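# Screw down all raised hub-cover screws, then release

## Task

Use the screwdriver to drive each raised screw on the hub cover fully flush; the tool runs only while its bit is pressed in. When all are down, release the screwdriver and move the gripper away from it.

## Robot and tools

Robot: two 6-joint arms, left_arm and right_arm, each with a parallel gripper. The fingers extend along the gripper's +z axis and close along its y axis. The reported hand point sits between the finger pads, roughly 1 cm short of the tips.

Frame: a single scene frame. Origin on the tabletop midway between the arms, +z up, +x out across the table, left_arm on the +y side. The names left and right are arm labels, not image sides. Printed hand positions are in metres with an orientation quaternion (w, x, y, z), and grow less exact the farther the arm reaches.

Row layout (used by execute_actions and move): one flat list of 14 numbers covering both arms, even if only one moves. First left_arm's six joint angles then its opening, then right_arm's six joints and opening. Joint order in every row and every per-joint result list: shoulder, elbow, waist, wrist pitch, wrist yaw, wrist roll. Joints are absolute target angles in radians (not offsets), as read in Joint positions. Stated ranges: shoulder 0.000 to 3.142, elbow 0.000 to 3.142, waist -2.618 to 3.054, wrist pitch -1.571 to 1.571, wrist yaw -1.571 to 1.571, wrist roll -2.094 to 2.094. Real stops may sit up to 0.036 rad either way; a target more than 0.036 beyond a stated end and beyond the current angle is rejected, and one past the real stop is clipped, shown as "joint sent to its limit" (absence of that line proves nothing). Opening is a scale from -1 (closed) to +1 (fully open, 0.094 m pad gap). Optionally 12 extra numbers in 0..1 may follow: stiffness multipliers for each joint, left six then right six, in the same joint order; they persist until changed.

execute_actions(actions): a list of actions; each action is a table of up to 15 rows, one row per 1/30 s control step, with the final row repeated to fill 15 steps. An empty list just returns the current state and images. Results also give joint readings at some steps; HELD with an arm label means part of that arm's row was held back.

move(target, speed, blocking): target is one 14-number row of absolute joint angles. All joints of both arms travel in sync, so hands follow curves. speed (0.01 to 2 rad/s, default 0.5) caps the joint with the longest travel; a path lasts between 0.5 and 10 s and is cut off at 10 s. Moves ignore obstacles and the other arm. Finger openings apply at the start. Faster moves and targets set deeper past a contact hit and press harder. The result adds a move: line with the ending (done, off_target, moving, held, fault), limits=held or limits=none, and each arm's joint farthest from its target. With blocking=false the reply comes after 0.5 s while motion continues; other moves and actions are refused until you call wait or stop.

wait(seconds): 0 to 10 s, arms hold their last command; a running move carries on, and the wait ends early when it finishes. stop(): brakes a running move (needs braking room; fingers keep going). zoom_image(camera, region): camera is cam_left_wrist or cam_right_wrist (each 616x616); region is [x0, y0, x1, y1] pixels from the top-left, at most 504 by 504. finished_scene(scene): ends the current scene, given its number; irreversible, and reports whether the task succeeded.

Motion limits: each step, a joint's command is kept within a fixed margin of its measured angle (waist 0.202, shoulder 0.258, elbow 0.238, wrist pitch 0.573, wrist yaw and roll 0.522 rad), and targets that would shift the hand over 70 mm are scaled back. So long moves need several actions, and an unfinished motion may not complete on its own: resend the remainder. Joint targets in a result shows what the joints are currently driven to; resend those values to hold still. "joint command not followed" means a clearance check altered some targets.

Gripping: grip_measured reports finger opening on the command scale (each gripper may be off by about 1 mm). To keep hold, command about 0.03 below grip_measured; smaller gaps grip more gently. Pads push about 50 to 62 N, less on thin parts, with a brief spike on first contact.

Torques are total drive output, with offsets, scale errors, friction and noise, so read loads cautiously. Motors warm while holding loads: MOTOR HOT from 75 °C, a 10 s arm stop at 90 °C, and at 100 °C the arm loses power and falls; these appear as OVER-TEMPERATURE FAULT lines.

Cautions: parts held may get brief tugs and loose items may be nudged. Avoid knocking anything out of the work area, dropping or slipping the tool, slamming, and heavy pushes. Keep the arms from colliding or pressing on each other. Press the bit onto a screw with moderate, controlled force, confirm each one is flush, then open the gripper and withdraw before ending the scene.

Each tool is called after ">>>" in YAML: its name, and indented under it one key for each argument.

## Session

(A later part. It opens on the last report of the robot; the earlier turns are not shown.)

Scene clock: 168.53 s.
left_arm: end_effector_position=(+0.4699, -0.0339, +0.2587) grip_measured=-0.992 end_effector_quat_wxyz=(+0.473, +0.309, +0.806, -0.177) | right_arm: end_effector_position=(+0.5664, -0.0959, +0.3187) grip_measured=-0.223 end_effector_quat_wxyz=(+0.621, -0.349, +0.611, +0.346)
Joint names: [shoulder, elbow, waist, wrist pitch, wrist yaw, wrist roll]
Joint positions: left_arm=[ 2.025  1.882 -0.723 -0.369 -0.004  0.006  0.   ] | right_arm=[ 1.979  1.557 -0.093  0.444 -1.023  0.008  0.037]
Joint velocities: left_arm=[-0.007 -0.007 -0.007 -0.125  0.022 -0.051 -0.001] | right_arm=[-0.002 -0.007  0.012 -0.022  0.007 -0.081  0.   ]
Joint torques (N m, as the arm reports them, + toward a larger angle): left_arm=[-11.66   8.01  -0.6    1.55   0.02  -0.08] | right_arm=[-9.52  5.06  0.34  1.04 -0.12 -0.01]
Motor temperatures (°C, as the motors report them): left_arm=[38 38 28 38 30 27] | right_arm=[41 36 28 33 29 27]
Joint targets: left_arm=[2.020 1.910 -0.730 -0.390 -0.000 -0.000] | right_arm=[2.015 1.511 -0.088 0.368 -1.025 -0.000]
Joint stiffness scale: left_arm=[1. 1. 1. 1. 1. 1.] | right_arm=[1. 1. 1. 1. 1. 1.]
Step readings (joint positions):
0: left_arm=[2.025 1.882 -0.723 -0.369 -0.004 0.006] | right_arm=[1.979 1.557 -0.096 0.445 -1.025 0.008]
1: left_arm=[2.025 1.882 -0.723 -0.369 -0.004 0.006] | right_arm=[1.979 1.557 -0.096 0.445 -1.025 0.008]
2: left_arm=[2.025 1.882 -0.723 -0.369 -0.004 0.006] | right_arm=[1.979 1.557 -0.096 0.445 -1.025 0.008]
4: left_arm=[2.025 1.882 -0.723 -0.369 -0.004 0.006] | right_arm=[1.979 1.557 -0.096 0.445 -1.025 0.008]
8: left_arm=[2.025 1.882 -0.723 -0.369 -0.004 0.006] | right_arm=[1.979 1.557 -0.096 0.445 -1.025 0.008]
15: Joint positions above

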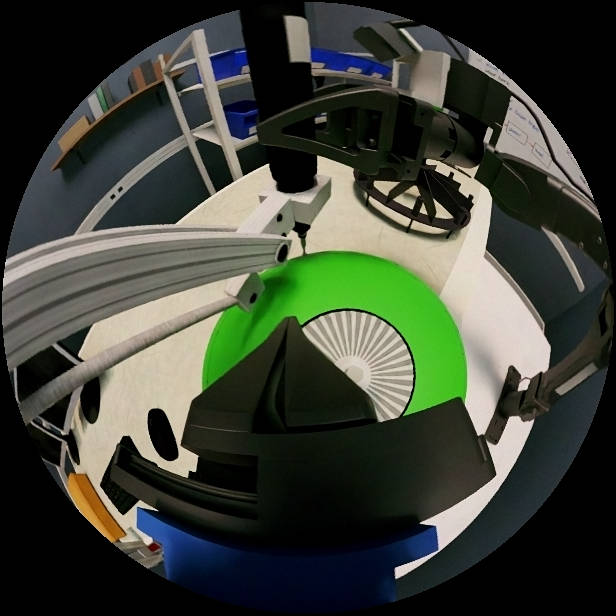

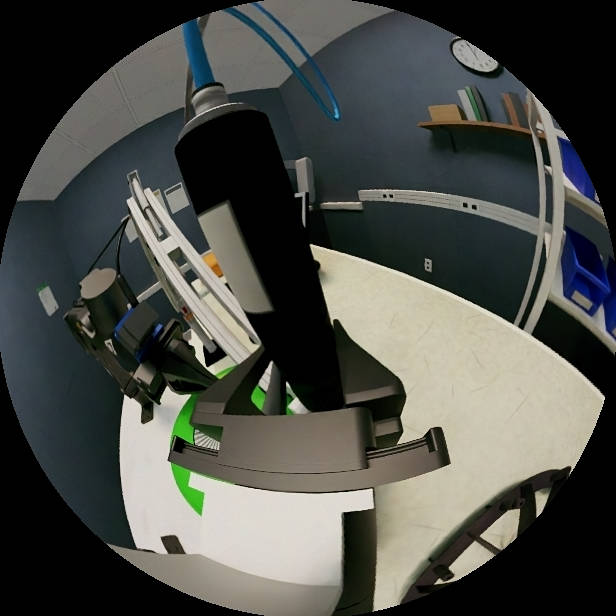

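>>> execute_actions:
  actions:
    - [[2.02,1.91,-0.73,-0.39,0,0,-1,2.016,1.508,-0.091,0.369,-1.025,0,-0.27],[2.02,1.91,-0.73,-0.39,0,0,-1,2.016,1.505,-0.094,0.37,-1.025,0,-0.27],[2.02,1.91,-0.73,-0.39,0,0,-1,2.017,1.503,-0.094,0.371,-1.025,0,-0.27],[2.02,1.91,-0.73,-0.39,0,0,-1,2.017,1.501,-0.094,0.372,-1.025,0,-0.27],[2.02,1.91,-0.73,-0.39,0,0,-1,2.018,1.499,-0.094,0.373,-1.025,0,-0.27],[2.02,1.91,-0.73,-0.39,0,0,-1,2.018,1.497,-0.094,0.374,-1.025,0,-0.27],[2.02,1.91,-0.73,-0.39,0,0,-1,2.019,1.495,-0.094,0.375,-1.025,0,-0.27],[2.02,1.91,-0.73,-0.39,0,0,-1,2.019,1.494,-0.094,0.376,-1.025,0,-0.27],[2.02,1.91,-0.73,-0.39,0,0,-1,2.02,1.492,-0.094,0.377,-1.025,0,-0.27],[2.02,1.91,-0.73,-0.39,0,0,-1,2.02,1.491,-0.094,0.378,-1.025,0,-0.27],[2.02,1.91,-0.73,-0.39,0,0,-1,2.021,1.489,-0.094,0.379,-1.025,0,-0.27],[2.02,1.91,-0.73,-0.39,0,0,-1,2.021,1.488,-0.094,0.38,-1.025,0,-0.27],[2.02,1.91,-0.73,-0.39,0,0,-1,2.022,1.487,-0.094,0.381,-1.025,0,-0.27],[2.02,1.91,-0.73,-0.39,0,0,-1,2.022,1.486,-0.094,0.382,-1.025,0,-0.27],[2.02,1.91,-0.73,-0.39,0,0,-1,2.023,1.485,-0.094,0.383,-1.025,0,-0.27]]
    - [[2.02,1.91,-0.73,-0.39,0,0,-1,2.023,1.484,-0.094,0.384,-1.025,0,-0.27],[2.02,1.91,-0.73,-0.39,0,0,-1,2.024,1.483,-0.094,0.385,-1.025,0,-0.27],[2.02,1.91,-0.73,-0.39,0,0,-1,2.024,1.482,-0.094,0.386,-1.025,0,-0.27],[2.02,1.91,-0.73,-0.39,0,0,-1,2.025,1.481,-0.094,0.387,-1.025,0,-0.27],[2.02,1.91,-0.73,-0.39,0,0,-1,2.025,1.48,-0.094,0.388,-1.025,0,-0.27],[2.02,1.91,-0.73,-0.39,0,0,-1,2.026,1.479,-0.094,0.389,-1.025,0,-0.27],[2.02,1.91,-0.73,-0.39,0,0,-1,2.026,1.478,-0.094,0.39,-1.025,0,-0.27],[2.02,1.91,-0.73,-0.39,0,0,-1,2.027,1.477,-0.094,0.391,-1.025,0,-0.27],[2.02,1.91,-0.73,-0.39,0,0,-1,2.027,1.476,-0.094,0.392,-1.025,0,-0.27],[2.02,1.91,-0.73,-0.39,0,0,-1,2.028,1.475,-0.094,0.393,-1.025,0,-0.27],[2.02,1.91,-0.73,-0.39,0,0,-1,2.028,1.474,-0.094,0.394,-1.025,0,-0.27],[2.02,1.91,-0.73,-0.39,0,0,-1,2.029,1.473,-0.094,0.395,-1.025,0,-0.27],[2.02,1.91,-0.73,-0.39,0,0,-1,2.029,1.472,-0.094,0.396,-1.025,0,-0.27],[2.02,1.91,-0.73,-0.39,0,0,-1,2.03,1.471,-0.094,0.397,-1.025,0,-0.27],[2.02,1.91,-0.73,-0.39,0,0,-1,2.03,1.47,-0.094,0.398,-1.025,0,-0.27]]

>>> zoom_image:
  camera: "cam_left_wrist"
  region: [280, 220, 330, 270]

Scene clock: 170.63 s.
left_arm: end_effector_position=(+0.4699, -0.0339, +0.2587) grip_measured=-0.992 end_effector_quat_wxyz=(+0.473, +0.309, +0.806, -0.177) | right_arm: end_effector_position=(+0.5663, -0.0967, +0.3112) grip_measured=-0.223 end_effector_quat_wxyz=(+0.623, -0.346, +0.612, +0.343)
Joint names: [shoulder, elbow, waist, wrist pitch, wrist yaw, wrist roll]
Joint positions: left_arm=[ 2.025  1.882 -0.723 -0.369 -0.004  0.006  0.   ] | right_arm=[ 1.979  1.526 -0.093  0.474 -1.014  0.007  0.037]
Joint velocities: left_arm=[-0.007  0.007  0.002 -0.022 -0.007  0.037 -0.   ] | right_arm=[ 0.012 -0.022  0.007  0.007 -0.022  0.022 -0.001]
Joint torques (N m, as the arm reports them, + toward a larger angle): left_arm=[-11.69   7.93  -0.69   1.54   0.01  -0.08] | right_arm=[-8.27  3.83 -0.16  0.96 -0.1  -0.07]
Motor temperatures (°C, as the motors report them): left_arm=[39 38 28 38 30 27] | right_arm=[41 35 28 33 29 27]
Joint targets: left_arm=[2.020 1.910 -0.730 -0.390 -0.000 -0.000] | right_arm=[2.030 1.470 -0.094 0.398 -1.025 -0.000]
Joint stiffness scale: left_arm=[1. 1. 1. 1. 1. 1.] | right_arm=[1. 1. 1. 1. 1. 1.]
Step readings (joint positions; steps 1 to 15: 1st action; 16 to 30: 2nd action):
0: left_arm=[2.025 1.882 -0.723 -0.369 -0.004 0.006] | right_arm=[1.979 1.550 -0.093 0.442 -1.022 0.001]
1: left_arm=[2.025 1.882 -0.723 -0.369 -0.004 0.006] | right_arm=[1.979 1.550 -0.093 0.442 -1.022 0.001]
2: left_arm=[2.025 1.882 -0.723 -0.369 -0.004 0.006] | right_arm=[1.979 1.550 -0.093 0.442 -1.022 0.001]
4: left_arm=[2.025 1.882 -0.723 -0.369 -0.004 0.006] | right_arm=[1.979 1.550 -0.093 0.442 -1.022 0.001]
8: left_arm=[2.025 1.882 -0.723 -0.369 -0.004 0.006] | right_arm=[1.979 1.543 -0.093 0.447 -1.020 0.001]
15: left_arm=[2.025 1.882 -0.723 -0.369 -0.004 0.006] | right_arm=[1.979 1.536 -0.093 0.456 -1.017 0.001]
16: left_arm=[2.025 1.882 -0.723 -0.369 -0.004 0.006] | right_arm=[1.979 1.535 -0.093 0.457 -1.017 0.001]
17: left_arm=[2.025 1.882 -0.723 -0.369 -0.004 0.006] | right_arm=[1.979 1.534 -0.093 0.458 -1.017 0.001]
19: left_arm=[2.025 1.882 -0.723 -0.369 -0.004 0.006] | right_arm=[1.979 1.533 -0.093 0.460 -1.016 0.001]
23: left_arm=[2.025 1.882 -0.723 -0.369 -0.004 0.006] | right_arm=[1.979 1.530 -0.093 0.465 -1.015 0.003]
30: Joint positions above

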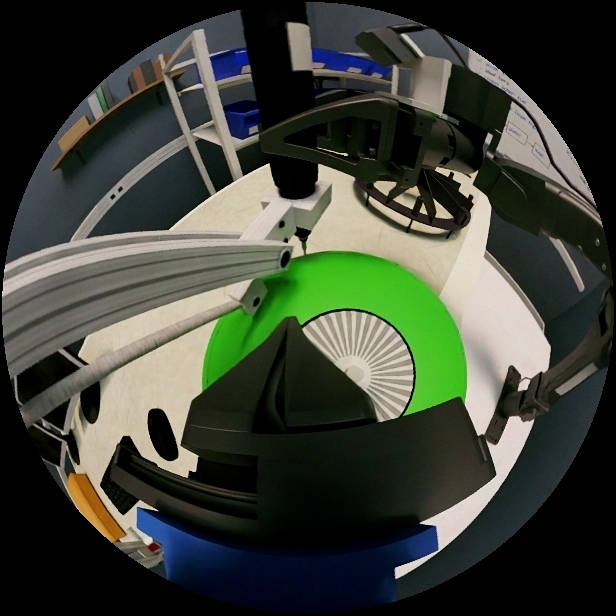

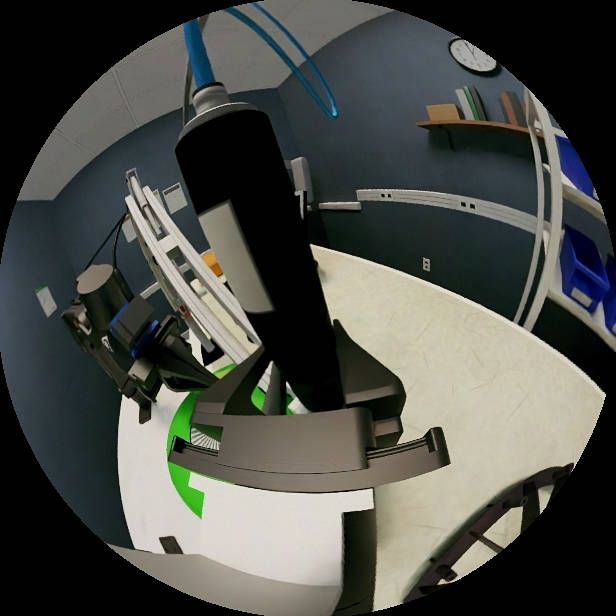

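Region (280, 220, 330, 270) of cam_left_wrist's 616x616 image, scaled by 10.080, with more detail than that image has.

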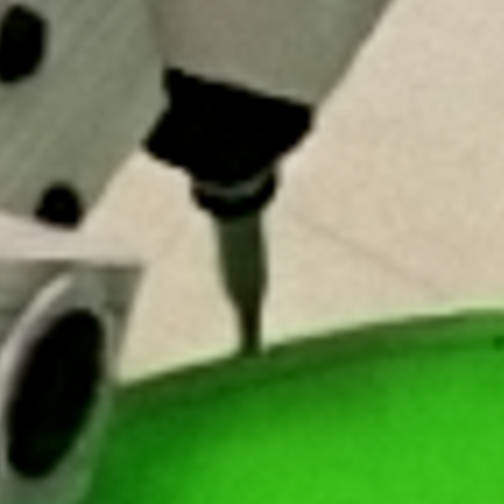

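>>> execute_actions:
  actions:
    - [[2.02,1.91,-0.73,-0.39,0,0,-1,2.032,1.468,-0.094,0.394,-1.02,0,-0.27],[2.02,1.91,-0.73,-0.39,0,0,-1,2.034,1.466,-0.094,0.39,-1.016,0,-0.27],[2.02,1.91,-0.73,-0.39,0,0,-1,2.036,1.464,-0.094,0.386,-1.014,0,-0.27],[2.02,1.91,-0.73,-0.39,0,0,-1,2.038,1.462,-0.094,0.382,-1.014,0,-0.27]]

>>> zoom_image:
  camera: "cam_left_wrist"
  region: [280, 220, 330, 270]

Scene clock: 171.47 s.
left_arm: end_effector_position=(+0.4699, -0.0339, +0.2587) grip_measured=-0.992 end_effector_quat_wxyz=(+0.473, +0.309, +0.806, -0.177) | right_arm: end_effector_position=(+0.5666, -0.0968, +0.3107) grip_measured=-0.223 end_effector_quat_wxyz=(+0.623, -0.346, +0.612, +0.343)
Joint names: [shoulder, elbow, waist, wrist pitch, wrist yaw, wrist roll]
Joint positions: left_arm=[ 2.025  1.882 -0.723 -0.369 -0.004  0.006  0.   ] | right_arm=[ 1.98   1.525 -0.093  0.477 -1.013  0.009  0.037]
Joint velocities: left_arm=[-0.002  0.007 -0.007  0.037 -0.066 -0.051 -0.   ] | right_arm=[-0.017  0.002 -0.002  0.022 -0.051  0.037  0.001]
Joint torques (N m, as the arm reports them, + toward a larger angle): left_arm=[-11.71   7.99  -0.57   1.55   0.02  -0.07] | right_arm=[-7.83  3.35 -0.22  0.8  -0.03 -0.08]
Motor temperatures (°C, as the motors report them): left_arm=[39 38 28 38 30 27] | right_arm=[40 35 28 33 29 27]
Joint targets: left_arm=[2.020 1.910 -0.730 -0.390 0.000 -0.000] | right_arm=[2.038 1.462 -0.094 0.382 -1.014 -0.000]
Joint stiffness scale: left_arm=[1. 1. 1. 1. 1. 1.] | right_arm=[1. 1. 1. 1. 1. 1.]
Step readings (joint positions):
0: left_arm=[2.025 1.882 -0.723 -0.369 -0.004 0.006] | right_arm=[1.979 1.525 -0.093 0.477 -1.014 0.008]
1: left_arm=[2.025 1.882 -0.723 -0.369 -0.004 0.006] | right_arm=[1.979 1.525 -0.093 0.477 -1.014 0.009]
2: left_arm=[2.025 1.882 -0.723 -0.369 -0.004 0.006] | right_arm=[1.979 1.525 -0.093 0.477 -1.013 0.009]
4: left_arm=[2.025 1.882 -0.723 -0.369 -0.004 0.006] | right_arm=[1.980 1.525 -0.093 0.477 -1.013 0.009]
8: left_arm=[2.025 1.882 -0.723 -0.369 -0.004 0.006] | right_arm=[1.980 1.525 -0.093 0.477 -1.013 0.009]
15: Joint positions above

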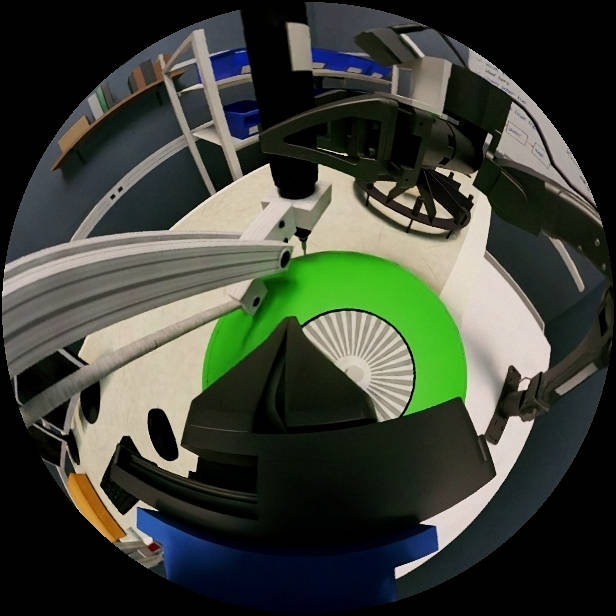

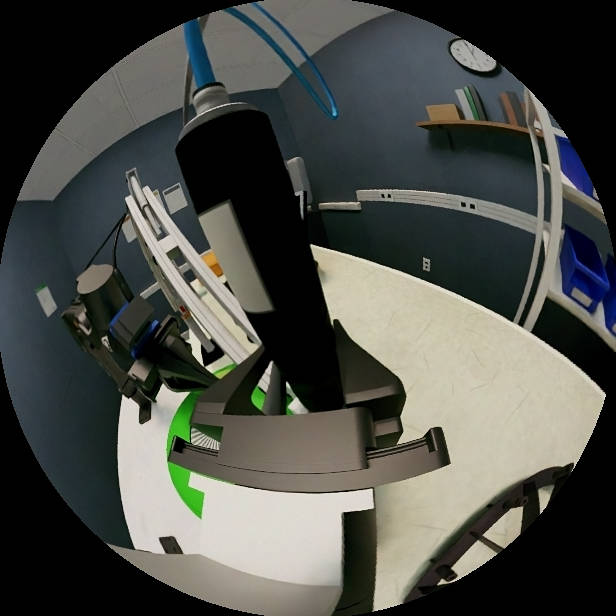

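Region (280, 220, 330, 270) of cam_left_wrist's 616x616 image, scaled by 10.080, with more detail than that image has.

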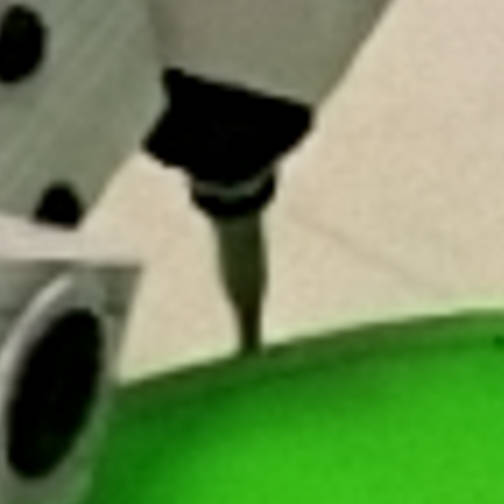

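>>> execute_actions:
  actions:
    - [[2.01,1.9,-0.73,-0.39,0,0,-1,2.025,1.48,-0.094,0.4,-1.014,0,-0.27],[2.0,1.89,-0.73,-0.39,0,0,-1,2.012,1.5,-0.094,0.415,-1.014,0,-0.27],[1.985,1.88,-0.73,-0.39,0,0,-1,2.0,1.52,-0.094,0.43,-1.014,0,-0.27],[1.97,1.865,-0.73,-0.39,0,0,-1,1.99,1.535,-0.094,0.435,-1.014,0,-0.27],[1.955,1.85,-0.73,-0.39,0,0,-1,1.98,1.548,-0.094,0.435,-1.015,0,-0.27],[1.94,1.835,-0.73,-0.39,0,0,-1,1.975,1.556,-0.094,0.43,-1.016,0,-0.27],[1.925,1.82,-0.73,-0.39,0,0,-1,1.97,1.564,-0.094,0.425,-1.017,0,-0.27],[1.91,1.805,-0.73,-0.39,0,0,-1,1.968,1.572,-0.094,0.42,-1.018,0,-0.27],[1.895,1.79,-0.73,-0.39,0,0,-1,1.966,1.58,-0.094,0.414,-1.019,0,-0.27],[1.88,1.775,-0.73,-0.39,0,0,-1,1.965,1.588,-0.094,0.408,-1.02,0,-0.27],[1.865,1.76,-0.73,-0.39,0,0,-1,1.965,1.596,-0.094,0.402,-1.021,0,-0.27],[1.85,1.745,-0.73,-0.39,0,0,-1,1.965,1.604,-0.094,0.396,-1.022,0,-0.27],[1.835,1.73,-0.73,-0.39,0,0,-1,1.965,1.611,-0.094,0.39,-1.022,0,-0.27],[1.82,1.715,-0.73,-0.39,0,0,-1,1.965,1.617,-0.094,0.385,-1.022,0,-0.27],[1.805,1.7,-0.73,-0.39,0,0,-1,1.965,1.62,-0.094,0.382,-1.022,0,-0.27]]
    - [[1.79,1.685,-0.73,-0.39,0,0,-1,1.965,1.62,-0.094,0.382,-1.022,0,-0.27],[1.775,1.67,-0.73,-0.39,0,0,-1,1.965,1.62,-0.094,0.382,-1.022,0,-0.27],[1.76,1.655,-0.73,-0.39,0,0,-1,1.965,1.615,-0.094,0.382,-1.022,0,-0.27],[1.745,1.64,-0.73,-0.39,0,0,-1,1.965,1.61,-0.094,0.382,-1.022,0,-0.22],[1.73,1.625,-0.73,-0.39,0,0,-1,1.965,1.605,-0.094,0.382,-1.022,0,-0.15],[1.715,1.61,-0.73,-0.39,0,0,-1,1.965,1.6,-0.094,0.382,-1.022,0,0.0],[1.7,1.595,-0.73,-0.39,0,0,-1,1.965,1.6,-0.094,0.382,-1.022,0,0.2],[1.685,1.58,-0.73,-0.39,0,0,-1,1.965,1.6,-0.094,0.382,-1.022,0,0.4],[1.67,1.565,-0.73,-0.39,0,0,-1,1.965,1.6,-0.094,0.382,-1.022,0,0.6],[1.655,1.55,-0.73,-0.39,0,0,-1,1.965,1.6,-0.094,0.382,-1.022,0,0.8],[1.64,1.535,-0.73,-0.39,0,0,-1,1.965,1.6,-0.094,0.382,-1.022,0,1],[1.628,1.523,-0.73,-0.39,0,0,-1,1.965,1.6,-0.094,0.382,-1.022,0,1],[1.618,1.513,-0.73,-0.39,0,0,-1,1.965,1.6,-0.094,0.382,-1.022,0,1],[1.61,1.505,-0.73,-0.39,0,0,-1,1.965,1.6,-0.094,0.382,-1.022,0,1],[1.605,1.5,-0.73,-0.39,0,0,-1,1.965,1.6,-0.094,0.382,-1.022,0,1]]

>>> move:
  target: [1.3,1.25,-0.73,-0.35,0,0,-1,1.78,1.36,-0.33,0.41,-1.24,0,1]
  speed: 0.5

Scene clock: 173.77 s.
left_arm: end_effector_position=(+0.3988, +0.0293, +0.2997) grip_measured=-0.992 end_effector_quat_wxyz=(+0.485, +0.306, +0.799, -0.181) | right_arm: end_effector_position=(+0.5681, -0.0960, +0.3270) grip_measured=+1.000 end_effector_quat_wxyz=(+0.620, -0.349, +0.611, +0.346)
Joint names: [shoulder, elbow, waist, wrist pitch, wrist yaw, wrist roll]
Joint positions: left_arm=[ 1.64   1.532 -0.723 -0.375 -0.004  0.006  0.   ] | right_arm=[ 1.98   1.595 -0.094  0.401 -1.025  0.004  0.094]
Joint velocities: left_arm=[-0.291 -0.217  0.002  0.022  0.022 -0.037 -0.001] | right_arm=[ 0.007 -0.002  0.027  0.037  0.022 -0.022  0.   ]
Joint torques (N m, as the arm reports them, + toward a larger angle): left_arm=[-9.24  4.84 -0.61  1.64  0.01 -0.07] | right_arm=[-13.42   9.78  -0.08   1.71   0.01  -0.01]
Motor temperatures (°C, as the motors report them): left_arm=[40 38 28 38 30 27] | right_arm=[40 35 28 33 28 27]
Joint targets: left_arm=[1.605 1.500 -0.730 -0.390 0.000 0.000] | right_arm=[1.965 1.600 -0.094 0.382 -1.022 0.000]
Joint stiffness scale: left_arm=[1. 1. 1. 1. 1. 1.] | right_arm=[1. 1. 1. 1. 1. 1.]
Step readings (joint positions; steps 1 to 15: 1st action; 16 to 30: 2nd action):
0: left_arm=[2.025 1.882 -0.723 -0.369 -0.004 0.006] | right_arm=[1.980 1.525 -0.093 0.477 -1.013 0.009]
1: left_arm=[2.025 1.882 -0.723 -0.369 -0.004 0.006] | right_arm=[1.980 1.525 -0.093 0.478 -1.013 0.009]
2: left_arm=[2.025 1.882 -0.723 -0.369 -0.004 0.006] | right_arm=[1.980 1.525 -0.093 0.480 -1.014 0.010]
4: left_arm=[2.021 1.882 -0.723 -0.371 -0.004 0.006] | right_arm=[1.980 1.527 -0.093 0.483 -1.015 0.011]
8: left_arm=[1.971 1.843 -0.723 -0.374 -0.004 0.006] | right_arm=[1.980 1.543 -0.093 0.466 -1.020 0.011]
15: left_arm=[1.848 1.749 -0.723 -0.374 -0.004 0.006] | right_arm=[1.980 1.581 -0.094 0.414 -1.025 -0.001]
16: left_arm=[1.832 1.734 -0.723 -0.374 -0.004 0.006] | right_arm=[1.980 1.587 -0.094 0.410 -1.025 -0.000]
17: left_arm=[1.817 1.719 -0.723 -0.374 -0.004 0.006] | right_arm=[1.980 1.592 -0.094 0.407 -1.025 0.001]
19: left_arm=[1.789 1.688 -0.723 -0.374 -0.004 0.006] | right_arm=[1.980 1.595 -0.094 0.406 -1.025 0.004]
23: left_arm=[1.734 1.625 -0.723 -0.374 -0.004 0.006] | right_arm=[1.980 1.595 -0.094 0.402 -1.025 0.004]
30: Joint positions above

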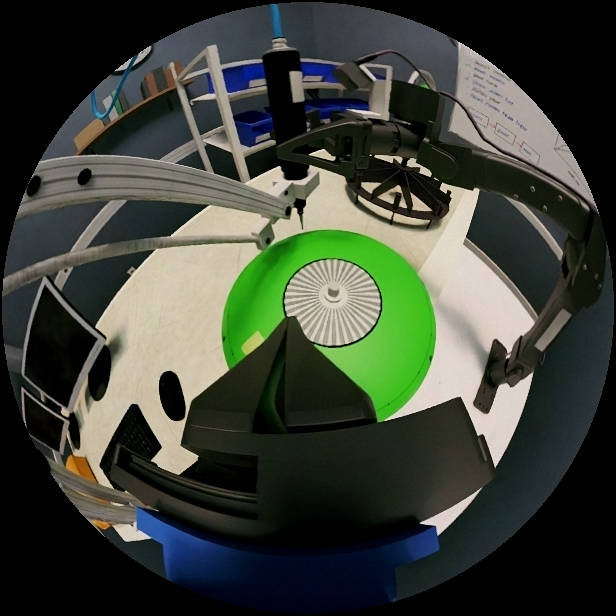

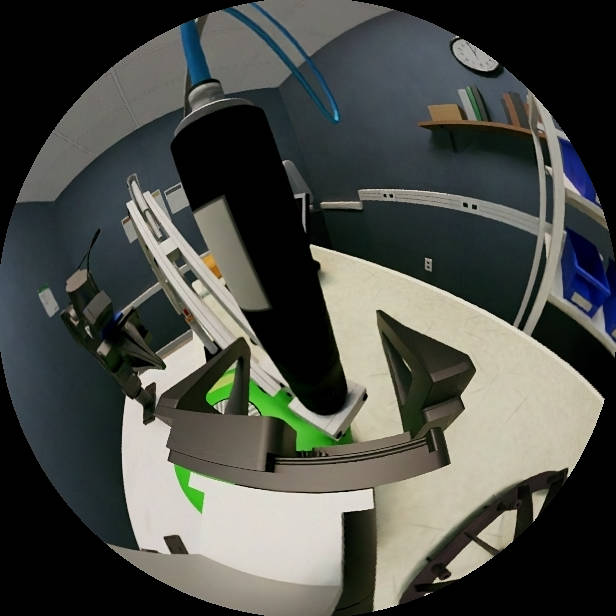

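Scene clock: 175.17 s.
left_arm: end_effector_position=(+0.3409, +0.0808, +0.3260) grip_measured=-0.992 end_effector_quat_wxyz=(+0.517, +0.298, +0.778, -0.194) | right_arm: end_effector_position=(+0.5152, -0.1922, +0.3307) grip_measured=+1.000 end_effector_quat_wxyz=(+0.619, -0.337, +0.622, +0.341)
Joint names: [shoulder, elbow, waist, wrist pitch, wrist yaw, wrist roll]
Joint positions: left_arm=[ 1.32   1.273 -0.723 -0.354 -0.004  0.006  0.   ] | right_arm=[ 1.799  1.381 -0.33   0.415 -1.233  0.004  0.094]
Joint velocities: left_arm=[ 0.007 -0.002  0.002  0.022 -0.037 -0.051  0.001] | right_arm=[ 0.007 -0.002  0.002 -0.007 -0.022 -0.007  0.   ]
Joint torques (N m, as the arm reports them, + toward a larger angle): left_arm=[-6.37  4.61 -0.64  1.89  0.01 -0.07] | right_arm=[-11.79   7.14  -0.06   1.74  -0.08  -0.03]
Motor temperatures (°C, as the motors report them): left_arm=[40 38 28 38 30 27] | right_arm=[40 35 28 33 28 27]
Joint targets: left_arm=[1.300 1.250 -0.730 -0.350 -0.000 -0.000] | right_arm=[1.780 1.360 -0.330 0.410 -1.240 -0.000]
Joint stiffness scale: left_arm=[1. 1. 1. 1. 1. 1.] | right_arm=[1. 1. 1. 1. 1. 1.]
move: off_target (left_arm, right_arm); limits=none; left_arm: farthest joint: the elbow, 0.023 radians from its target (0.282 radians at the start); right_arm: farthest joint: the elbow, 0.021 radians from its target (0.235 radians at the start)

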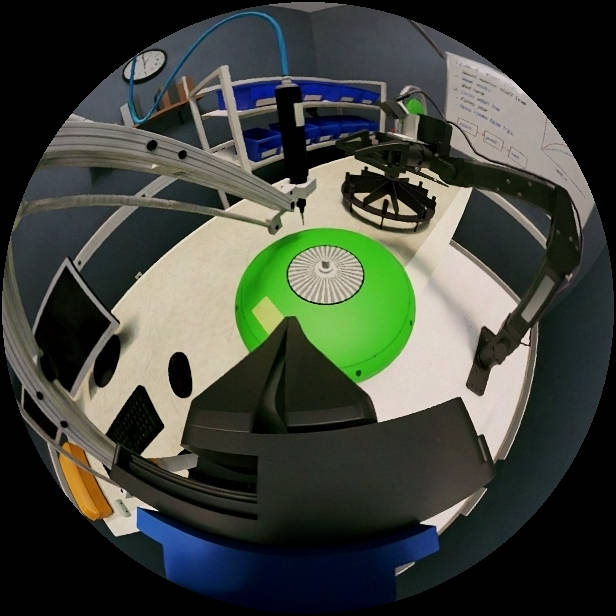

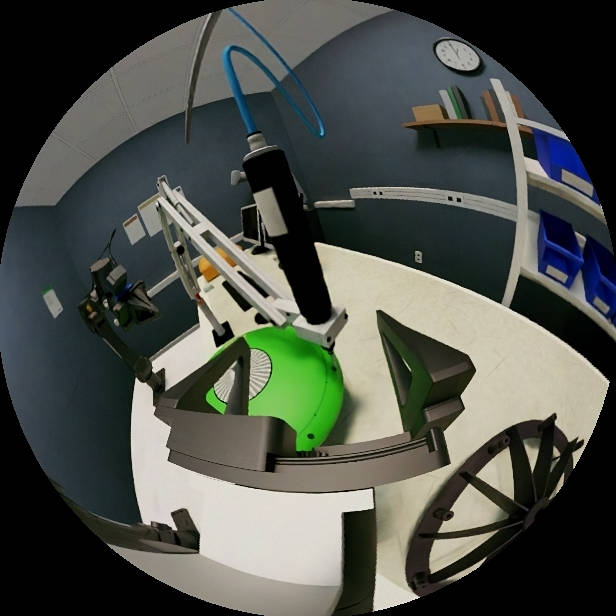

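>>> zoom_image:
  camera: "cam_right_wrist"
  region: [280, 330, 370, 455]

>>> zoom_image:
  camera: "cam_left_wrist"
  region: [220, 210, 430, 400]

Region (280, 330, 370, 455) of cam_right_wrist's 616x616 image, scaled by 4.032, with more detail than that image has; it fills the left 363 columns of this view, and the rest is white.

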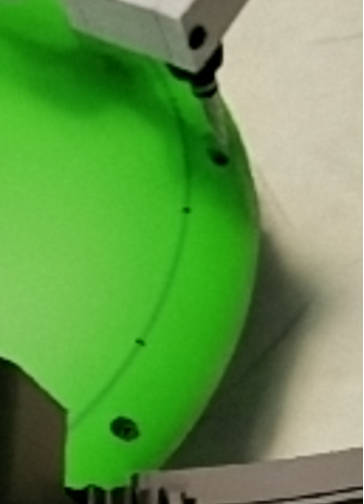

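Region (220, 210, 430, 400) of cam_left_wrist's 616x616 image, scaled by 2.400, with more detail than that image has; it fills the top 456 rows of this view, and the rest is white.

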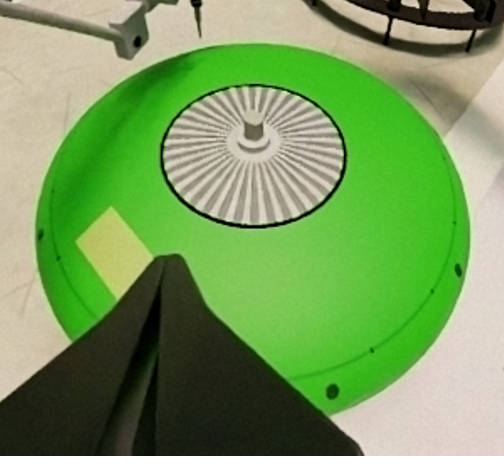

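>>> move:
  target: [1.0,1.0,-0.73,-0.3,0,0,-1,1.4,1.1,-0.4,0.3,-1.1,0,1]
  speed: 0.8

>>> finished_scene:
  scene: 1

Scene clock: 176.83 s.
left_arm: end_effector_position=(+0.2909, +0.1253, +0.3292) grip_measured=-0.992 end_effector_quat_wxyz=(+0.554, +0.288, +0.753, -0.207) | right_arm: end_effector_position=(+0.4406, -0.2081, +0.3711) grip_measured=+1.000 end_effector_quat_wxyz=(+0.657, -0.285, +0.642, +0.274)
Joint names: [shoulder, elbow, waist, wrist pitch, wrist yaw, wrist roll]
Joint positions: left_arm=[ 1.019  1.02  -0.723 -0.305 -0.004  0.006  0.   ] | right_arm=[ 1.408  1.118 -0.392  0.321 -1.107  0.004  0.094]
Joint velocities: left_arm=[ 0.002 -0.002 -0.007  0.022 -0.037  0.022  0.001] | right_arm=[-0.017 -0.002 -0.007  0.007 -0.007  0.022  0.   ]
Joint torques (N m, as the arm reports them, + toward a larger angle): left_arm=[-3.73  4.72 -0.63  1.95  0.02 -0.07] | right_arm=[-7.01  7.62 -0.69  1.64  0.07  0.  ]
Motor temperatures (°C, as the motors report them): left_arm=[39 38 28 38 30 27] | right_arm=[40 35 28 33 28 27]
Joint targets: left_arm=[1.000 1.000 -0.730 -0.300 -0.000 -0.000] | right_arm=[1.400 1.100 -0.400 0.300 -1.100 -0.000]
Joint stiffness scale: left_arm=[1. 1. 1. 1. 1. 1.] | right_arm=[1. 1. 1. 1. 1. 1.]
move: off_target (right_arm); limits=none; left_arm: farthest joint: the elbow, 0.020 radians from its target (0.273 radians at the start); right_arm: farthest joint: the wrist pitch, 0.021 radians from its target (0.115 radians at the start)

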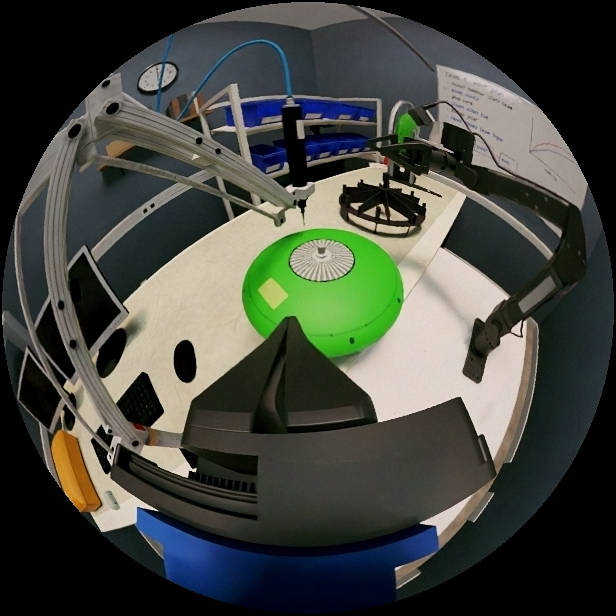

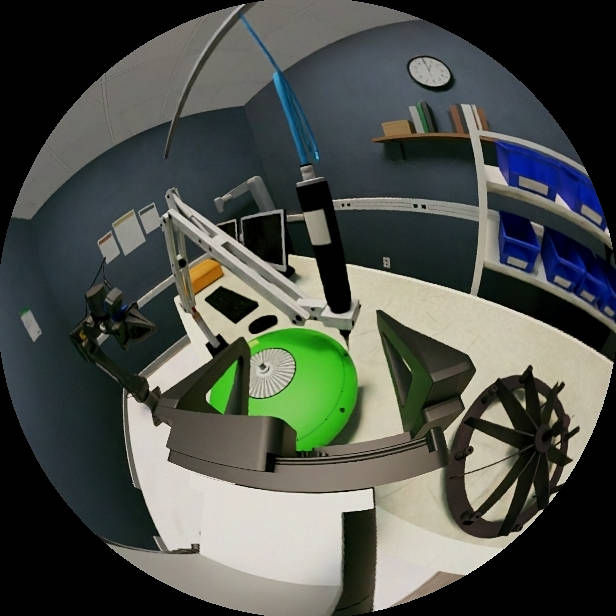

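The scene is finished: the task was done.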